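# Transfer 96-well plate from bench spot B1 to nest N1

## Task

Carry the 96-well plate from bench spot B1 into plate nest N1 so that it lies flat between the nest's locators, with its cut-off corner (well A1) at the nest corner labelled A1, and stays that way without any gripper supporting it; then open the gripper(s) and pull away from the plate.

## Robot and tools

Robot: two arms, left_arm and right_arm, hang from one upright column just behind the near table edge. left_arm is the robot's own left and sits on the +y side. URDF root bases in the scene frame: left_arm (-0.019, +0.031, +0.488), right_arm (-0.015, -0.031, +0.488), both with quat_wxyz (+1.000, 0, 0, +0.029). Looking out from the arms, bench spot B1 is on the left and nest N1 on the right. The plate has one clipped corner, which is where well A1 is.

Frame: a single scene frame for all poses. z = 0 is the table top, +z up. The origin lies 0.07 m behind the midpoint of the near table edge, +x runs out across the table, +y toward the left arm. The robot faces roughly +x but may be turned slightly about the column. Reported hand positions can be somewhat wrong, more so at long reach.

Gripper: its fingers extend along the gripper's own +z axis and close along its y axis. end_effector_position is the midpoint between the pads when shut, under 1 cm behind the tips; while closing, the tips advance about 17 mm along +z. Opening runs from -1 (closed) to +1 (fully open, 0.145 m); a full close takes roughly 0.5 s or more. To grip, keep commanding an opening clearly lower than grip_measured; a bigger gap squeezes harder, up to about 10 N per pad on objects up to about 11 cm wide. Closing fast can squeeze harder.

Row format (used by both motion tools): 16 numbers, always both arms: left_arm x, y, z, qw, qx, qy, qz, opening, then the same eight for right_arm. x, y, z are an absolute target position in metres for end_effector_position in the scene frame; the quaternion is an absolute target orientation, w first; opening is in [-1, 1]. So each half of a row is a pose plus opening. To keep an orientation, repeat the same quaternion every row rather than copying a reported one that has drifted. An arm meant to stay still should get its full last reported pose and the desired opening in every call.

execute_actions(actions): a list of actions run in sequence. Each action is a table of up to 15 rows, one row per 1/30 s control step, 15 steps (0.5 s) per action; a shorter table repeats its final row. An empty list just returns state and images. Each step the commanded pose is clipped to within 70 mm and 16 degrees of the measured pose, then damped IK drives the joints, favouring position over orientation. After an action the arm only goes as far as the last clipped pose, so far targets need further actions. An action is rejected for both arms if any target lies over 0.6 m from that gripper's start position along any of the gripper's current axes; a badly formed action, or a first action failing that test against the last reported state, rejects the entire call.

move(target, speed, blocking): target is one 16-number row of absolute poses. Each gripper follows a straight line toward its pose; both paths finish together, lasting 0.5 to 10 s (cut off at 10 s). speed is the path top speed in m/s, 0.002 to 0.5, default 0.25; rotation is capped at twice that value in rad/s. Rotation takes the shorter direction. Paths ignore obstacles and the other arm; grippers lag, stray and can spike well past speed, especially with the arm nearly straight. Opening is applied at the start. blocking=false returns after 0.5 s while motion continues; then only wait or stop are accepted until a result shows the move has ended.

wait(seconds): 0 to 10, lets the scene run holding last commands; returns early if a running move finishes. stop(): brakes the running move (needs braking room; fingers keep going). zoom_image(camera, region): camera is cam_low, cam_left_wrist or cam_right_wrist; region [x0, y0, x1, y1] in pixels of that 672x504 image, origin top-left, at most 504 by 504. read_manual(section): only "licences", no motion. finished_scene(scene): ends the current scene given its number; irreversible, and the goal must already hold stably.

Cameras: cam_low is fixed near (1.00, -0.01, 0.32) looking back toward the robot; each wrist camera rides on its hand. Calibration data (K, distortion, T_world_to_cam) is supplied but may be off by a few degrees and millimetres.

Results: a state line per arm with position and quat_wxyz; grip_measured per gripper; Hand target lines showing the pose each controller is heading for; step readings of positions, with HELD marking steps where an arm's command was held back. A move adds a move: line with its ending (done, off_target, moving, held, fault), limits (paced = pose clipped; held = steps blocked, after which the arm may surge), and each gripper's distance to its pose. If only one arm is named, the other finished fine. pose unreachable means a clearance check altered or blocked that arm's command. FAULT lines signal an arm stop. MOTOR HOT appears from 85 °C; at 100 °C an OVER-TEMPERATURE FAULT stops the arm and its loaded joints sag until cooled. Holding loads heats motors, even while you think; the robot holds your last command during thinking.

Joint ranges (rad), base to wrist: shoulder pitch -1.396 to 2.000 (right -1.300 to 2.000), shoulder roll -0.175 to 2.000, upper arm roll ±1.571, elbow 0.000 to 2.443, forearm roll ±1.571, wrist pitch ±0.785, wrist yaw ±1.571. Equal values mirror between arms.

Avoid: dropping the plate from more than a few millimetres, knocking anything off the table, letting the arms collide or press each other, fast moves into contact, and targets far past a contact surface (they push harder). Loose objects may occasionally get nudged by outside forces.

Each tool is called in YAML: its name, and indented under it one key for each argument.

## Session

execute_actions:
  actions: []

Scene clock: 0.00 s.
left_arm: end_effector_position=(+0.1970, +0.2258, +0.1917) grip_measured=+1.00 end_effector_quat_wxyz=(-0.118, +0.888, -0.190, +0.402) | right_arm: end_effector_position=(+0.4824, -0.1990, +0.3389) grip_measured=+1.00 end_effector_quat_wxyz=(+0.268, -0.337, +0.891, -0.148)
Joint positions: left_arm=[-0.438  0.997 -0.414  2.068  0.616  0.453 -0.525  0.145] | right_arm=[ 1.215 -0.14   0.725  0.849  1.12  -0.445 -1.205  0.145]
Joint velocities: left_arm=[ 0.011 -0.033  0.002 -0.002 -0.051  0.022  0.037 -0.   ] | right_arm=[-0.033 -0.033 -0.012  0.002 -0.007 -0.051  0.022 -0.   ]
Hand target (left_arm): +0.197, +0.226, +0.192; -0.118, +0.888, -0.190, +0.402
Hand target (right_arm): +0.482, -0.199, +0.339; +0.268, -0.337, +0.891, -0.148

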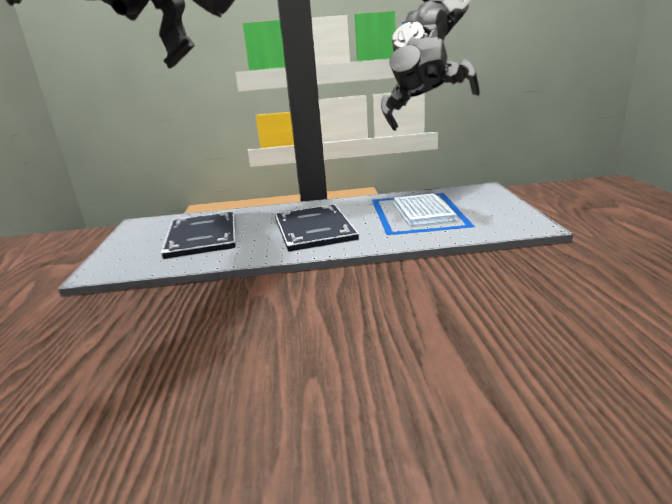

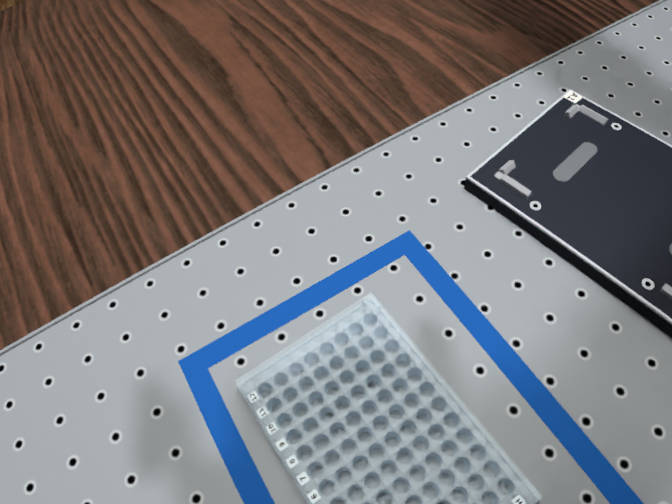

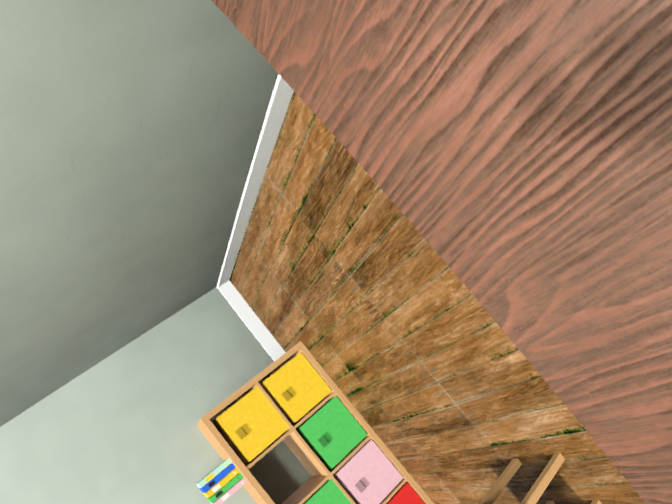

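zoom_image:
  camera: "cam_low"
  region: [150, 180, 490, 270]

Region (150, 180, 490, 270) of cam_low's 672x504 image, scaled by 1.482, with more detail than that image has; it fills the top 133 rows of this view, and the rest is white.

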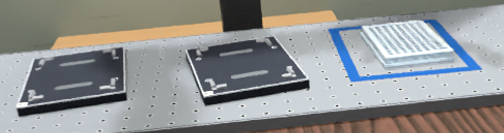

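move:
  target: [0.241,0.218,0.13,0,1,0,0,1,0.24,-0.19,0.16,0,1,0,0,1]
  speed: 0.4

Scene clock: 4.57 s.
left_arm: end_effector_position=(+0.2415, +0.2203, +0.1322) grip_measured=+1.00 end_effector_quat_wxyz=(+0.020, +0.989, -0.041, +0.140) | right_arm: end_effector_position=(+0.2401, -0.1908, +0.1596) grip_measured=+1.00 end_effector_quat_wxyz=(-0.004, +0.981, +0.032, +0.189)
Joint positions: left_arm=[ 0.445  0.905 -0.981  1.57   1.562  0.795 -0.581  0.145] | right_arm=[ 0.069  0.884 -0.576  1.855  1.565  0.777 -0.865  0.145]
Joint velocities: left_arm=[ 0.033  0.011 -0.002 -0.007 -0.022 -0.007  0.022 -0.   ] | right_arm=[-0.011  0.077 -0.012  0.007 -0.037 -0.022 -0.022  0.   ]
Hand target (left_arm): +0.241, +0.220, +0.132; +0.021, +0.989, -0.042, +0.138
Hand target (right_arm): +0.240, -0.191, +0.159; -0.006, +0.982, +0.034, +0.188
Off the commanded pose (left_arm): 0.003 m, 17 deg; orientation clipped at the last step of the last action.
Off the commanded pose (right_arm): 0.001 m, 22 deg; orientation clipped at the last step of the last action.
joint sent to its limit (left arm) — the command would take joint 5 (forearm roll) past its upper limit and joint 6 (wrist pitch) past its upper limit, so those joints were sent only as far as their limits.
joint sent to its limit (right arm) — the command would take joint 5 (forearm roll) past its upper limit and joint 6 (wrist pitch) past its upper limit, so those joints were sent only as far as their limits.
move: off_target (left_arm, right_arm); limits=paced
camera_calibration (this result's frames):
cam_left_wrist: T_world_to_cam=[[-0.228091, -0.889992, 0.394828, 0.19198], [-0.972792, 0.191388, -0.130564, 0.219524], [0.0406357, -0.413866, -0.90943, 0.255468], [0, 0, 0, 1]] pos_world=[0.246959, 0.234576, 0.185193]
cam_right_wrist: T_world_to_cam=[[0.210987, -0.929746, -0.301755, -0.17597], [-0.971709, -0.165974, -0.168031, 0.239533], [0.106143, 0.328671, -0.938461, 0.234025], [0, 0, 0, 1]] pos_world=[0.245044, -0.200768, 0.206773]

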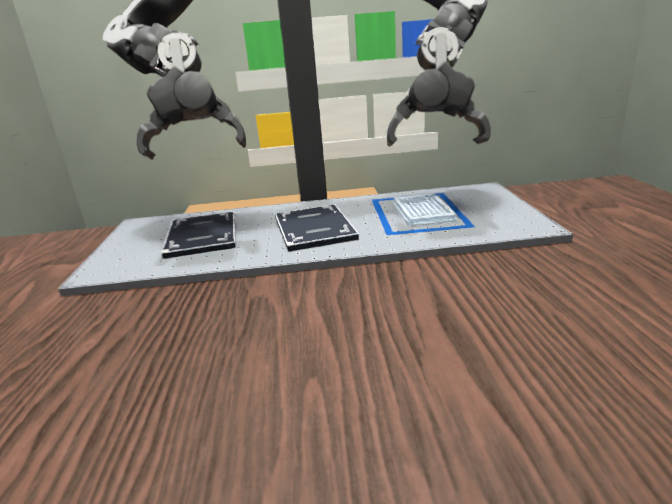

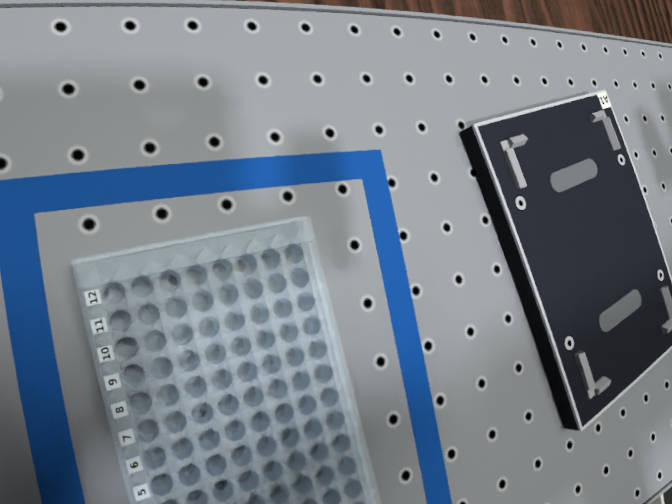

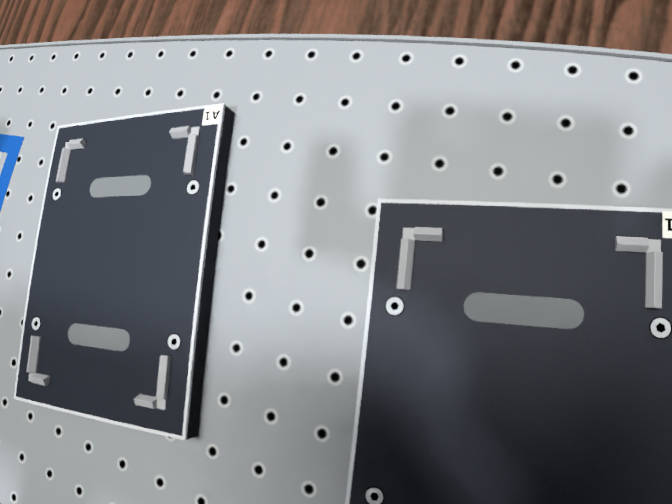

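move:
  target: [0.217,0.208,0.04,0,0.988,0,0.156,0.6,0.18,-0.2,0.15,0,0.978,0,0.2,1]
  speed: 0.15

zoom_image:
  camera: "cam_low"
  region: [350, 130, 510, 250]

Scene clock: 6.03 s.
left_arm: end_effector_position=(+0.2151, +0.2076, +0.0398) grip_measured=+0.60 end_effector_quat_wxyz=(-0.001, +0.988, -0.003, +0.153) | right_arm: end_effector_position=(+0.1777, -0.2004, +0.1489) grip_measured=+1.00 end_effector_quat_wxyz=(+0.002, +0.981, +0.000, +0.195)
Joint positions: left_arm=[ 0.305  0.681 -1.065  1.246  1.333  0.504 -0.476  0.119] | right_arm=[-0.286  0.997 -0.502  2.03   1.476  0.526 -0.848  0.145]
Joint velocities: left_arm=[-0.011 -0.055 -0.012  0.007 -0.037 -0.037 -0.037  0.   ] | right_arm=[ 0.011 -0.033 -0.002 -0.022 -0.022 -0.022  0.007  0.   ]
Hand target (left_arm): +0.216, +0.208, +0.040; +0.000, +0.988, -0.003, +0.156
Hand target (right_arm): +0.180, -0.199, +0.151; -0.002, +0.980, +0.000, +0.200
Off the commanded pose (left_arm): 0.002 m, 0 deg.
Off the commanded pose (right_arm): 0.003 m, 1 deg.
move: done
camera_calibration (this result's frames):
cam_left_wrist: T_world_to_cam=[[-0.164581, -0.917487, 0.36212, 0.204513], [-0.981606, 0.116336, -0.151379, 0.202558], [0.096761, -0.380374, -0.919757, 0.148736], [0, 0, 0, 1]] pos_world=[0.218099, 0.220649, 0.0934056]
cam_right_wrist: T_world_to_cam=[[0.153669, -0.941445, -0.30011, -0.16734], [-0.978211, -0.102031, -0.180813, 0.191434], [0.139606, 0.321357, -0.936611, 0.226107], [0, 0, 0, 1]] pos_world=[0.181412, -0.21067, 0.196167]

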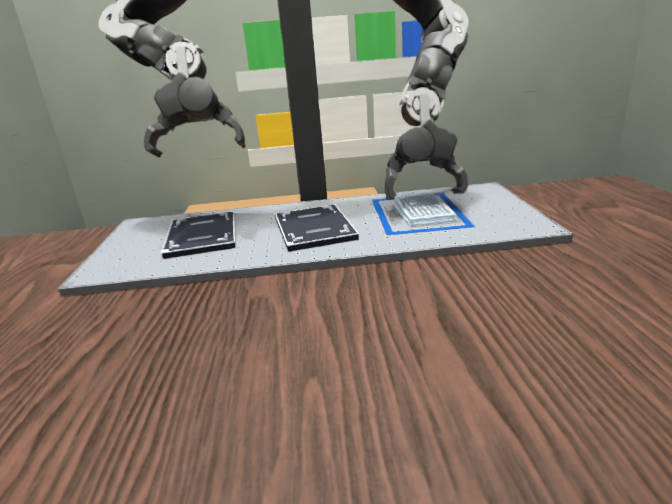

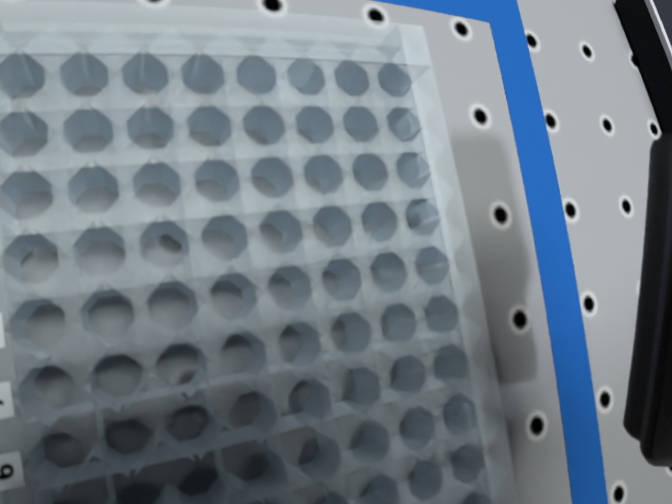

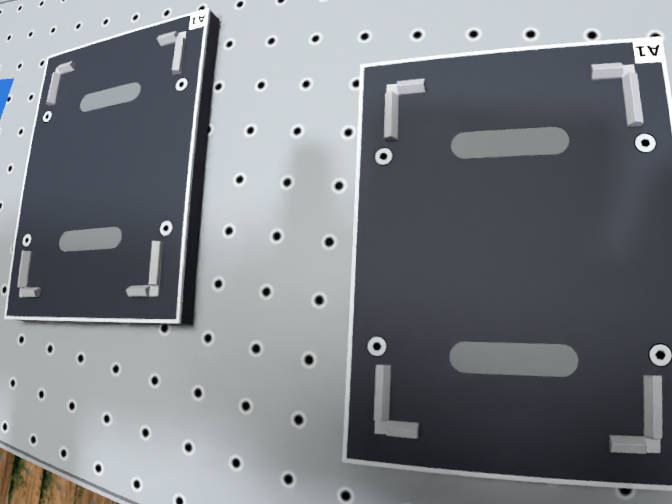

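Region (350, 130, 510, 250) of cam_low's 672x504 image, scaled by 3.150, with more detail than that image has; it fills the top 378 rows of this view, and the rest is white.

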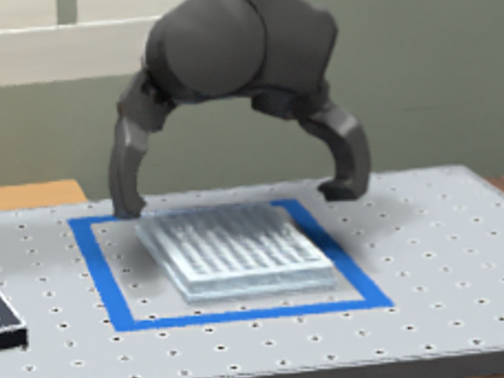

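move:
  target: [0.213,0.21,0.018,0,0.9945,0,0.105,0.6,0.18,-0.2,0.15,0,0.978,0,0.2,1]
  speed: 0.06

move:
  target: [0.213,0.21,0.018,0,0.9945,0,0.105,-0.4,0.18,-0.2,0.15,0,0.978,0,0.2,1]

move:
  target: [0.213,0.2,0.06,0,0.9945,0,0.105,-0.4,0.18,-0.24,0.15,0,0.978,0,0.2,1]
  speed: 0.08

zoom_image:
  camera: "cam_low"
  region: [350, 130, 510, 250]

Scene clock: 7.57 s.
left_arm: end_effector_position=(+0.2131, +0.2116, +0.0189) grip_measured=+0.60 end_effector_quat_wxyz=(-0.002, +0.994, +0.003, +0.106) | right_arm: end_effector_position=(+0.1785, -0.2006, +0.1493) grip_measured=+1.00 end_effector_quat_wxyz=(+0.002, +0.980, +0.001, +0.197)
Joint positions: left_arm=[ 0.356  0.6   -1.084  1.063  1.33   0.572 -0.403  0.119] | right_arm=[-0.285  0.997 -0.502  2.03   1.472  0.525 -0.847  0.145]
Joint velocities: left_arm=[ 0.011 -0.033 -0.007 -0.027 -0.022  0.007 -0.051  0.   ] | right_arm=[ 0.011  0.011 -0.012 -0.012 -0.022  0.037 -0.037  0.   ]
Hand target (left_arm): +0.213, +0.210, +0.019; +0.000, +0.994, +0.000, +0.105
Hand target (right_arm): +0.180, -0.200, +0.150; -0.000, +0.980, +0.000, +0.200
Off the commanded pose (left_arm): 0.002 m, 0 deg.
Off the commanded pose (right_arm): 0.002 m, 0 deg.
move: done
camera_calibration (this result's frames):
cam_left_wrist: T_world_to_cam=[[-0.118833, -0.919056, 0.375784, 0.205734], [-0.99282, 0.104771, -0.0577184, 0.200034], [0.0136753, -0.379945, -0.924908, 0.148875], [0, 0, 0, 1]] pos_world=[0.22101, 0.224688, 0.0719294]
cam_right_wrist: T_world_to_cam=[[0.155561, -0.941836, -0.297903, -0.168281], [-0.977424, -0.103105, -0.184423, 0.192448], [0.142981, 0.319867, -0.936612, 0.225512], [0, 0, 0, 1]] pos_world=[0.182037, -0.210785, 0.196578]

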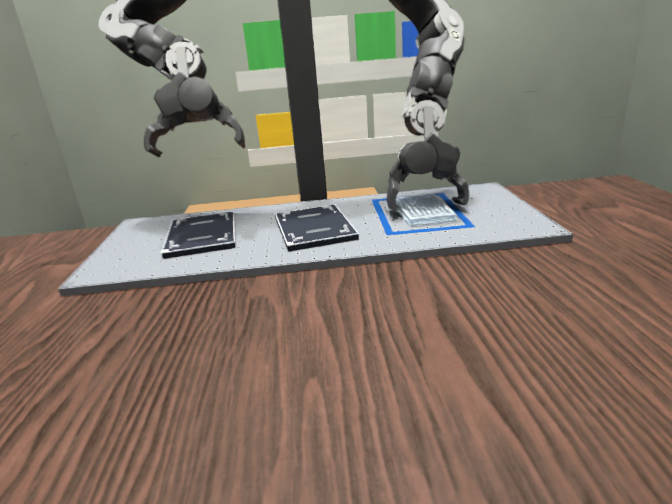

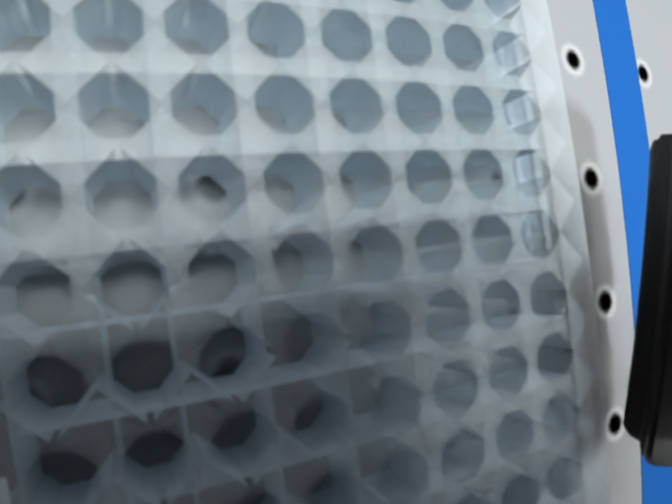

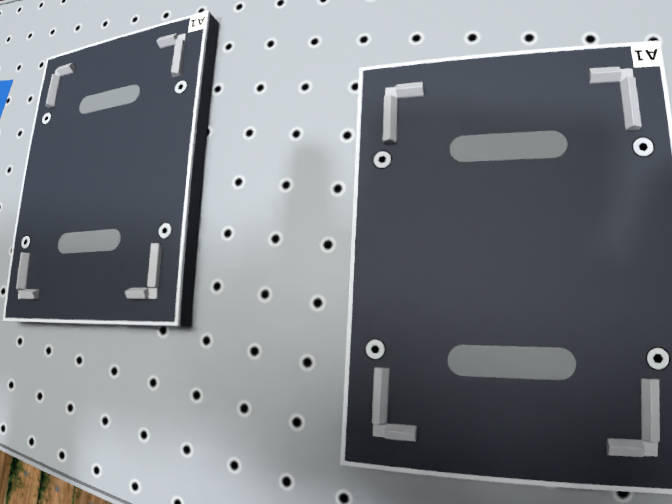

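Scene clock: 8.27 s.
left_arm: end_effector_position=(+0.2133, +0.2163, +0.0197) grip_measured=+0.12 end_effector_quat_wxyz=(-0.009, +0.995, +0.002, +0.104) | right_arm: end_effector_position=(+0.1786, -0.2006, +0.1493) grip_measured=+1.00 end_effector_quat_wxyz=(+0.002, +0.980, +0.001, +0.197)
Joint positions: left_arm=[ 0.359  0.605 -1.082  1.062  1.327  0.583 -0.41   0.085] | right_arm=[-0.285  0.997 -0.502  2.03   1.472  0.525 -0.847  0.145]
Joint velocities: left_arm=[-0.011  0.055  0.002 -0.007  0.051 -0.051 -0.066 -0.   ] | right_arm=[-0.011 -0.011 -0.002  0.002  0.066  0.022  0.022  0.   ]
Hand target (left_arm): +0.213, +0.210, +0.018; -0.000, +0.994, -0.000, +0.105
Hand target (right_arm): +0.180, -0.200, +0.150; -0.000, +0.980, -0.000, +0.200
Off the commanded pose (left_arm): 0.007 m, 1 deg.
Off the commanded pose (right_arm): 0.002 m, 0 deg.
move: off_target (left_arm)
camera_calibration (this result's frames):
cam_left_wrist: T_world_to_cam=[[-0.116976, -0.924679, 0.362333, 0.210871], [-0.993099, 0.10583, -0.0505319, 0.199409], [0.00837994, -0.365744, -0.930678, 0.149656], [0, 0, 0, 1]] pos_world=[0.221445, 0.22862, 0.0729521]
cam_right_wrist: T_world_to_cam=[[0.155389, -0.941844, -0.297968, -0.168243], [-0.977404, -0.102828, -0.184683, 0.192579], [0.143302, 0.319933, -0.93654, 0.225466], [0, 0, 0, 1]] pos_world=[0.182061, -0.21079, 0.196593]

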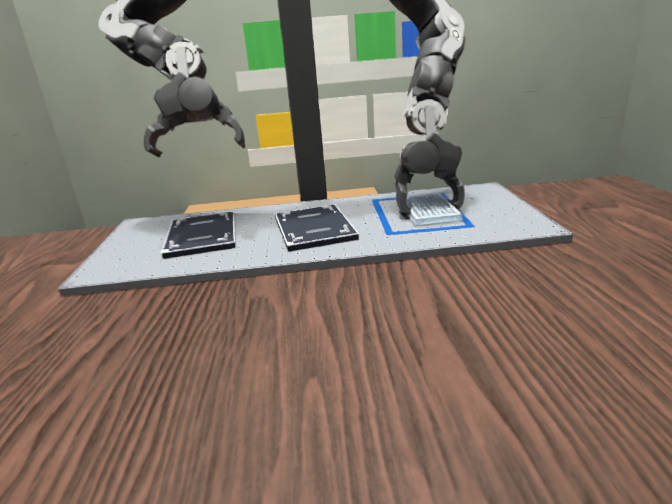

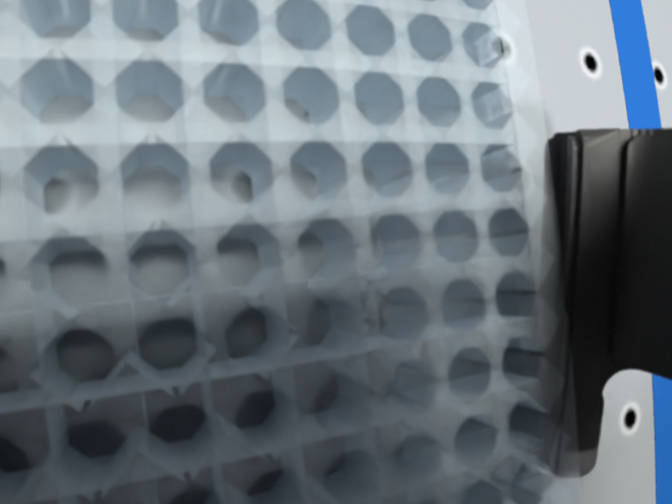

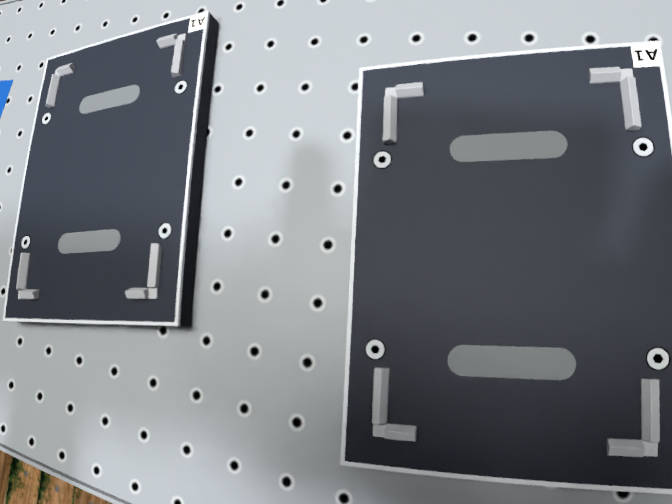

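Scene clock: 9.13 s.
left_arm: end_effector_position=(+0.2143, +0.1980, +0.0597) grip_measured=+0.12 end_effector_quat_wxyz=(+0.003, +0.994, -0.000, +0.108) | right_arm: end_effector_position=(+0.1793, -0.2408, +0.1497) grip_measured=+1.00 end_effector_quat_wxyz=(+0.004, +0.980, +0.002, +0.199)
Joint positions: left_arm=[ 0.334  0.692 -1.024  1.34   1.459  0.66  -0.603  0.085] | right_arm=[-0.393  1.163 -0.41   1.969  1.488  0.453 -0.65   0.145]
Joint velocities: left_arm=[ 0.055 -0.055 -0.022  0.007  0.037  0.022 -0.007  0.   ] | right_arm=[-0.033 -0.077  0.012  0.002  0.007 -0.081 -0.007  0.   ]
Hand target (left_arm): +0.213, +0.200, +0.059; +0.000, +0.994, +0.000, +0.106
Hand target (right_arm): +0.180, -0.240, +0.150; +0.000, +0.980, +0.001, +0.200
Off the commanded pose (left_arm): 0.002 m, 0 deg.
Off the commanded pose (right_arm): 0.001 m, 1 deg.
move: done
camera_calibration (this result's frames):
cam_left_wrist: T_world_to_cam=[[-0.126089, -0.914696, 0.383969, 0.178273], [-0.991927, 0.110988, -0.061334, 0.203752], [0.0134858, -0.388603, -0.921306, 0.182998], [0, 0, 0, 1]] pos_world=[0.222117, 0.211566, 0.112643]
cam_right_wrist: T_world_to_cam=[[0.158034, -0.942482, -0.29454, -0.207324], [-0.976727, -0.105397, -0.186805, 0.188861], [0.145016, 0.317206, -0.937204, 0.237713], [0, 0, 0, 1]] pos_world=[0.182758, -0.250898, 0.197]

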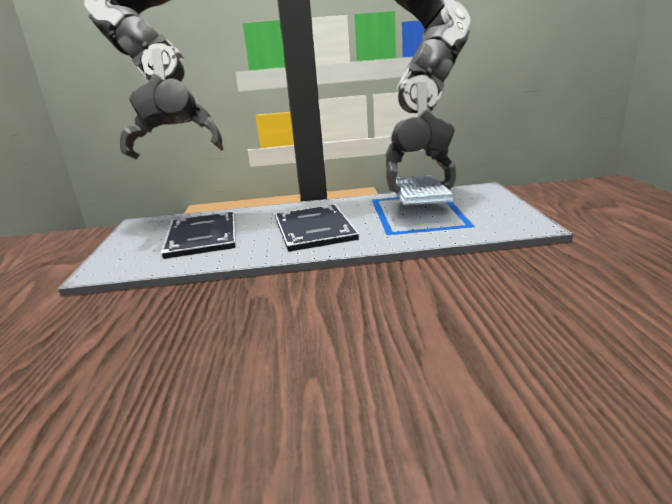

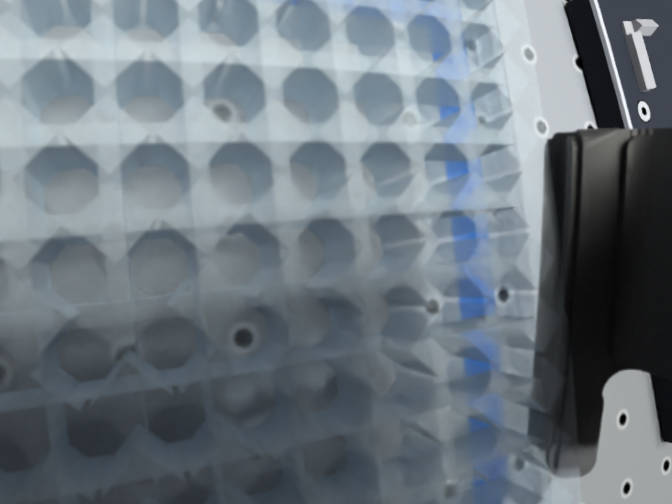

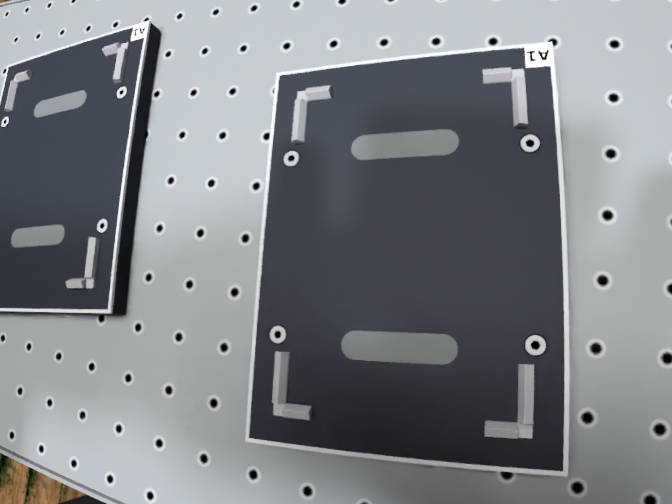

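Region (350, 130, 510, 250) of cam_low's 672x504 image, scaled by 3.150, with more detail than that image has; it fills the top 378 rows of this view, and the rest is white.

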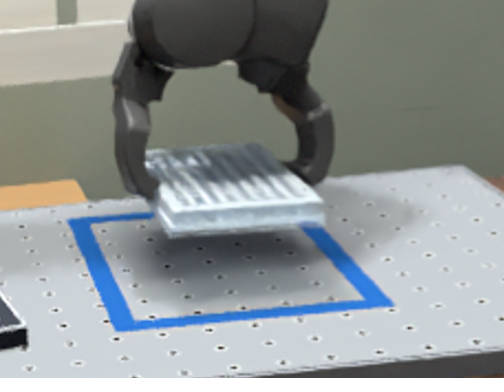

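move:
  target: [0.235,-0.005,0.055,0.0675,0.762,-0.639,0.08,-0.4,0.18,-0.24,0.15,0,0.978,0,0.2,1]
  speed: 0.25

zoom_image:
  camera: "cam_low"
  region: [240, 140, 400, 260]

Scene clock: 12.50 s.
left_arm: end_effector_position=(+0.2393, -0.0025, +0.0550) grip_measured=+0.12 end_effector_quat_wxyz=(+0.056, +0.767, -0.634, +0.084) | right_arm: end_effector_position=(+0.1795, -0.2407, +0.1497) grip_measured=+1.00 end_effector_quat_wxyz=(+0.003, +0.980, +0.001, +0.199)
Joint positions: left_arm=[ 0.743  0.072 -1.579  0.88   0.32   0.719  0.484  0.085] | right_arm=[-0.393  1.163 -0.41   1.969  1.489  0.451 -0.649  0.145]
Joint velocities: left_arm=[-0.011  0.033 -0.002 -0.012  0.037  0.007  0.037  0.   ] | right_arm=[ 0.033 -0.033 -0.007 -0.007  0.007  0.022 -0.022 -0.   ]
Hand target (left_arm): +0.240, -0.002, +0.055; +0.056, +0.766, -0.635, +0.083
Hand target (right_arm): +0.180, -0.240, +0.150; -0.000, +0.980, -0.000, +0.200
Off the commanded pose (left_arm): 0.005 m, 2 deg.
Off the commanded pose (right_arm): 0.001 m, 0 deg.
joint sent to its limit (left arm) — the command would take joint 3 (upper arm roll) past its lower limit, so that joint was sent only as far as its limit.
move: off_target (left_arm)
camera_calibration (this result's frames):
cam_left_wrist: T_world_to_cam=[[-0.930978, -0.0591453, 0.360253, 0.195879], [-0.0803502, 0.995788, -0.044158, 0.0336672], [-0.356124, -0.0700564, -0.931809, 0.190259], [0, 0, 0, 1]] pos_world=[0.252819, -0.00861128, 0.108205]
cam_right_wrist: T_world_to_cam=[[0.157157, -0.942293, -0.295611, -0.206854], [-0.976653, -0.1039, -0.188028, 0.189579], [0.146464, 0.318259, -0.936621, 0.237621], [0, 0, 0, 1]] pos_world=[0.182859, -0.250845, 0.197058]

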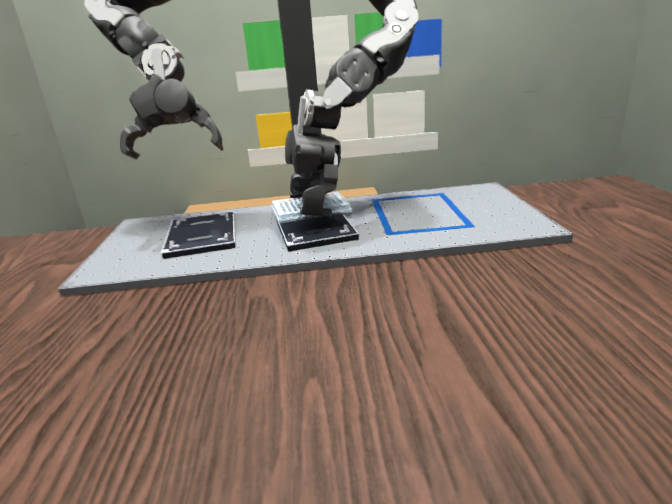

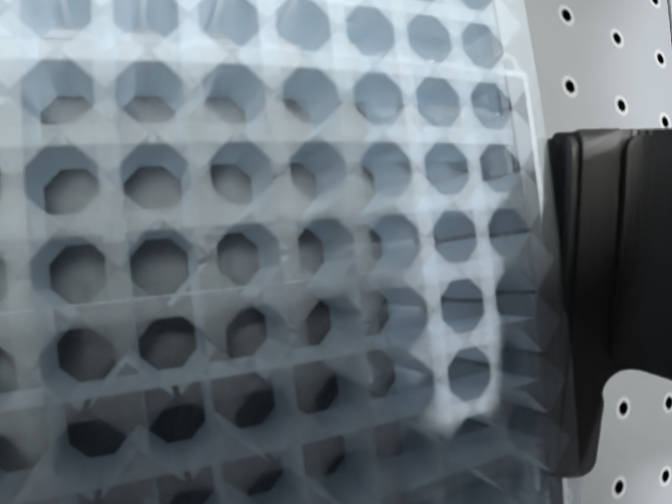

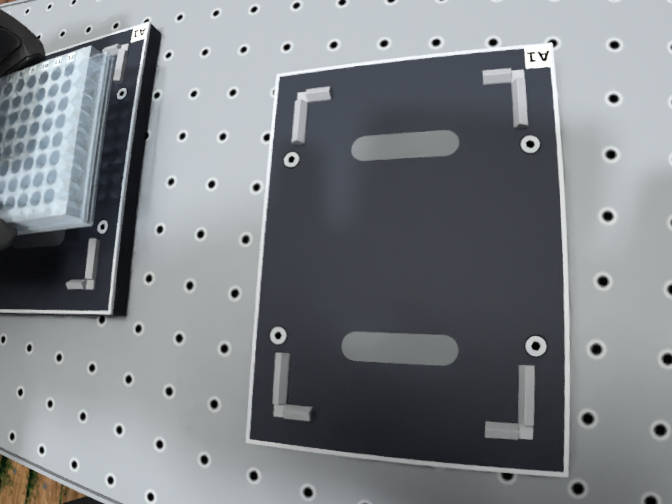

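Region (240, 140, 400, 260) of cam_low's 672x504 image, scaled by 3.150, with more detail than that image has; it fills the top 378 rows of this view, and the rest is white.

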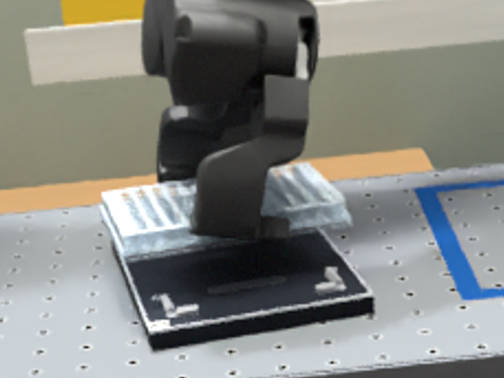

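move:
  target: [0.239,0.004,0.036,0.0675,0.762,-0.639,0.08,-0.4,0.18,-0.24,0.15,0,0.978,0,0.2,1]
  speed: 0.04

zoom_image:
  camera: "cam_low"
  region: [240, 140, 400, 260]

Scene clock: 13.50 s.
left_arm: end_effector_position=(+0.2408, +0.0049, +0.0370) grip_measured=+0.12 end_effector_quat_wxyz=(+0.065, +0.764, -0.637, +0.082) | right_arm: end_effector_position=(+0.1795, -0.2407, +0.1497) grip_measured=+1.00 end_effector_quat_wxyz=(+0.003, +0.980, +0.001, +0.199)
Joint positions: left_arm=[ 0.719  0.033 -1.579  0.73   0.287  0.597  0.527  0.085] | right_arm=[-0.393  1.163 -0.41   1.969  1.489  0.451 -0.649  0.145]
Joint velocities: left_arm=[-0.077 -0.055 -0.022 -0.007  0.037 -0.066 -0.037 -0.   ] | right_arm=[-0.033  0.033 -0.012 -0.002 -0.081 -0.081 -0.037  0.   ]
Hand target (left_arm): +0.239, +0.004, +0.036; +0.068, +0.762, -0.639, +0.080
Hand target (right_arm): +0.180, -0.240, +0.150; +0.000, +0.980, -0.000, +0.200
Off the commanded pose (left_arm): 0.002 m, 0 deg.
Off the commanded pose (right_arm): 0.001 m, 0 deg.
joint sent to its limit (left arm) — the command would take joint 3 (upper arm roll) past its lower limit, so that joint was sent only as far as its limit.
move: done
camera_calibration (this result's frames):
cam_left_wrist: T_world_to_cam=[[-0.925985, -0.0442056, 0.374964, 0.20235], [-0.0693416, 0.996141, -0.0538032, 0.0233416], [-0.371138, -0.0758215, -0.925477, 0.177867], [0, 0, 0, 1]] pos_world=[0.255005, -0.000820395, 0.0899936]
cam_right_wrist: T_world_to_cam=[[0.157157, -0.942293, -0.295611, -0.206854], [-0.976653, -0.1039, -0.188028, 0.189579], [0.146464, 0.318259, -0.936621, 0.237621], [0, 0, 0, 1]] pos_world=[0.182859, -0.250845, 0.197058]

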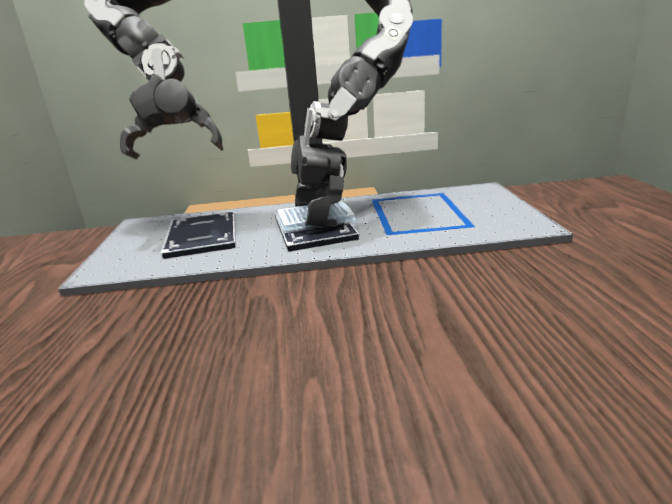

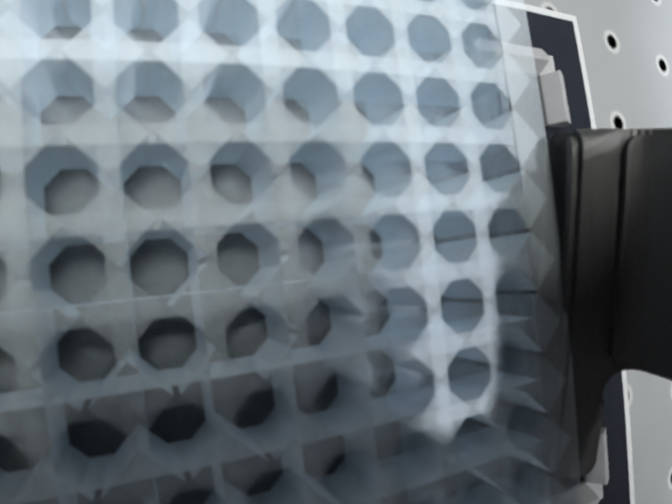

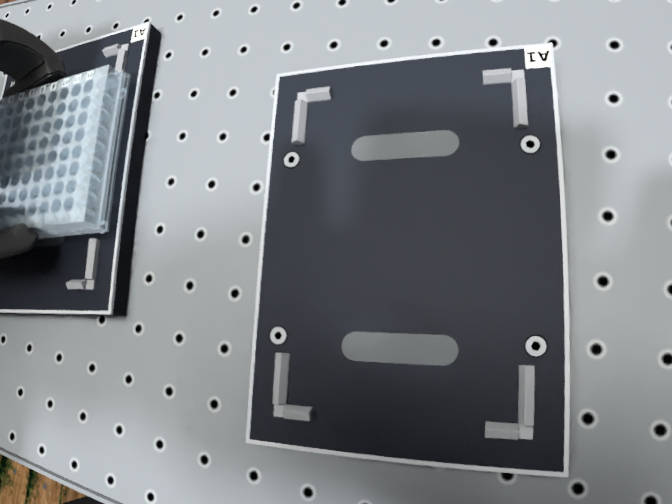

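Region (240, 140, 400, 260) of cam_low's 672x504 image, scaled by 3.150, with more detail than that image has; it fills the top 378 rows of this view, and the rest is white.

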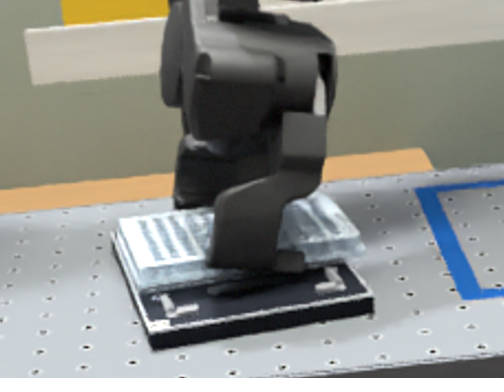

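move:
  target: [0.24,0.0,0.027,0.0675,0.762,-0.639,0.08,-0.4,0.18,-0.24,0.15,0,0.978,0,0.2,1]
  speed: 0.02

zoom_image:
  camera: "cam_low"
  region: [240, 140, 400, 260]

Scene clock: 14.50 s.
left_arm: end_effector_position=(+0.2431, +0.0034, +0.0317) grip_measured=+0.13 end_effector_quat_wxyz=(+0.060, +0.766, -0.637, +0.069) | right_arm: end_effector_position=(+0.1795, -0.2407, +0.1497) grip_measured=+1.00 end_effector_quat_wxyz=(+0.003, +0.980, +0.001, +0.199)
Joint positions: left_arm=[ 0.715 -0.025 -1.567  0.628  0.254  0.58   0.56   0.085] | right_arm=[-0.393  1.163 -0.41   1.969  1.489  0.451 -0.649  0.145]
Joint velocities: left_arm=[-0.011  0.055  0.027 -0.002  0.037 -0.022 -0.051  0.   ] | right_arm=[ 0.033  0.011  0.002 -0.012 -0.037  0.037  0.007  0.   ]
Hand target (left_arm): +0.240, +0.000, +0.028; +0.067, +0.762, -0.639, +0.080
Hand target (right_arm): +0.180, -0.240, +0.150; +0.000, +0.980, -0.000, +0.200
Off the commanded pose (left_arm): 0.007 m, 2 deg.
Off the commanded pose (right_arm): 0.001 m, 0 deg.
move: off_target (left_arm)
camera_calibration (this result's frames):
cam_left_wrist: T_world_to_cam=[[-0.921015, -0.0558937, 0.385496, 0.204912], [-0.0729644, 0.99689, -0.0297836, 0.024801], [-0.382632, -0.0555586, -0.922229, 0.176414], [0, 0, 0, 1]] pos_world=[0.258038, -0.00346922, 0.0844405]
cam_right_wrist: T_world_to_cam=[[0.157157, -0.942293, -0.295611, -0.206854], [-0.976653, -0.1039, -0.188028, 0.189579], [0.146464, 0.318259, -0.936621, 0.237621], [0, 0, 0, 1]] pos_world=[0.182859, -0.250845, 0.197058]

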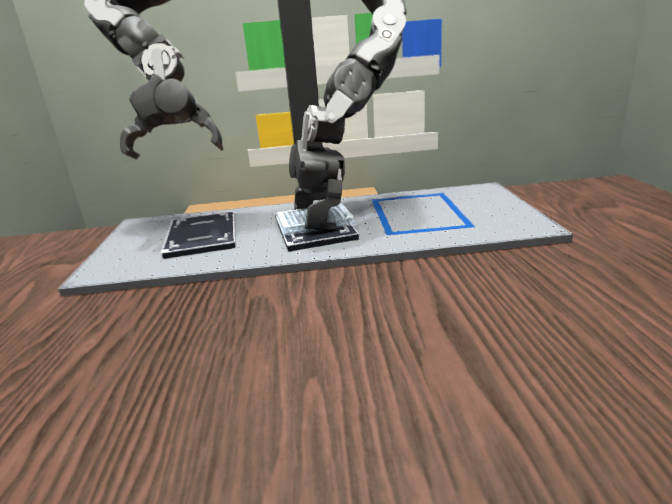

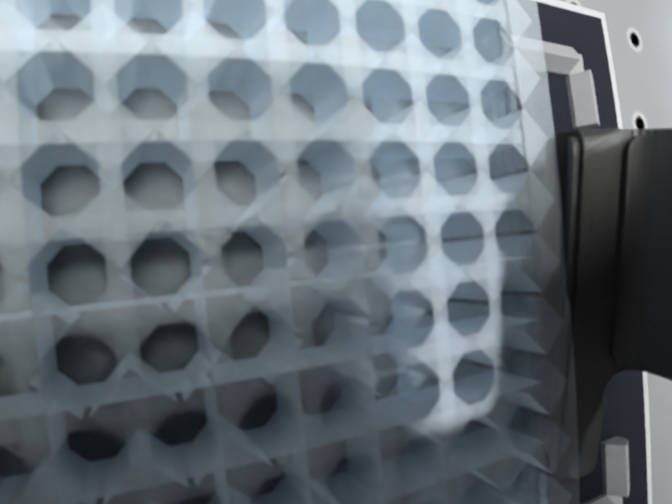

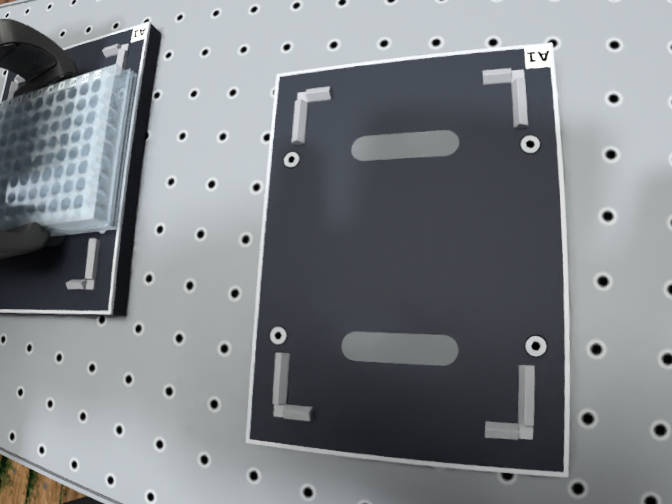

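Region (240, 140, 400, 260) of cam_low's 672x504 image, scaled by 3.150, with more detail than that image has; it fills the top 378 rows of this view, and the rest is white.

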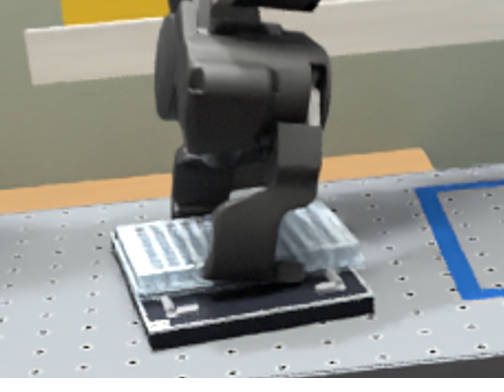

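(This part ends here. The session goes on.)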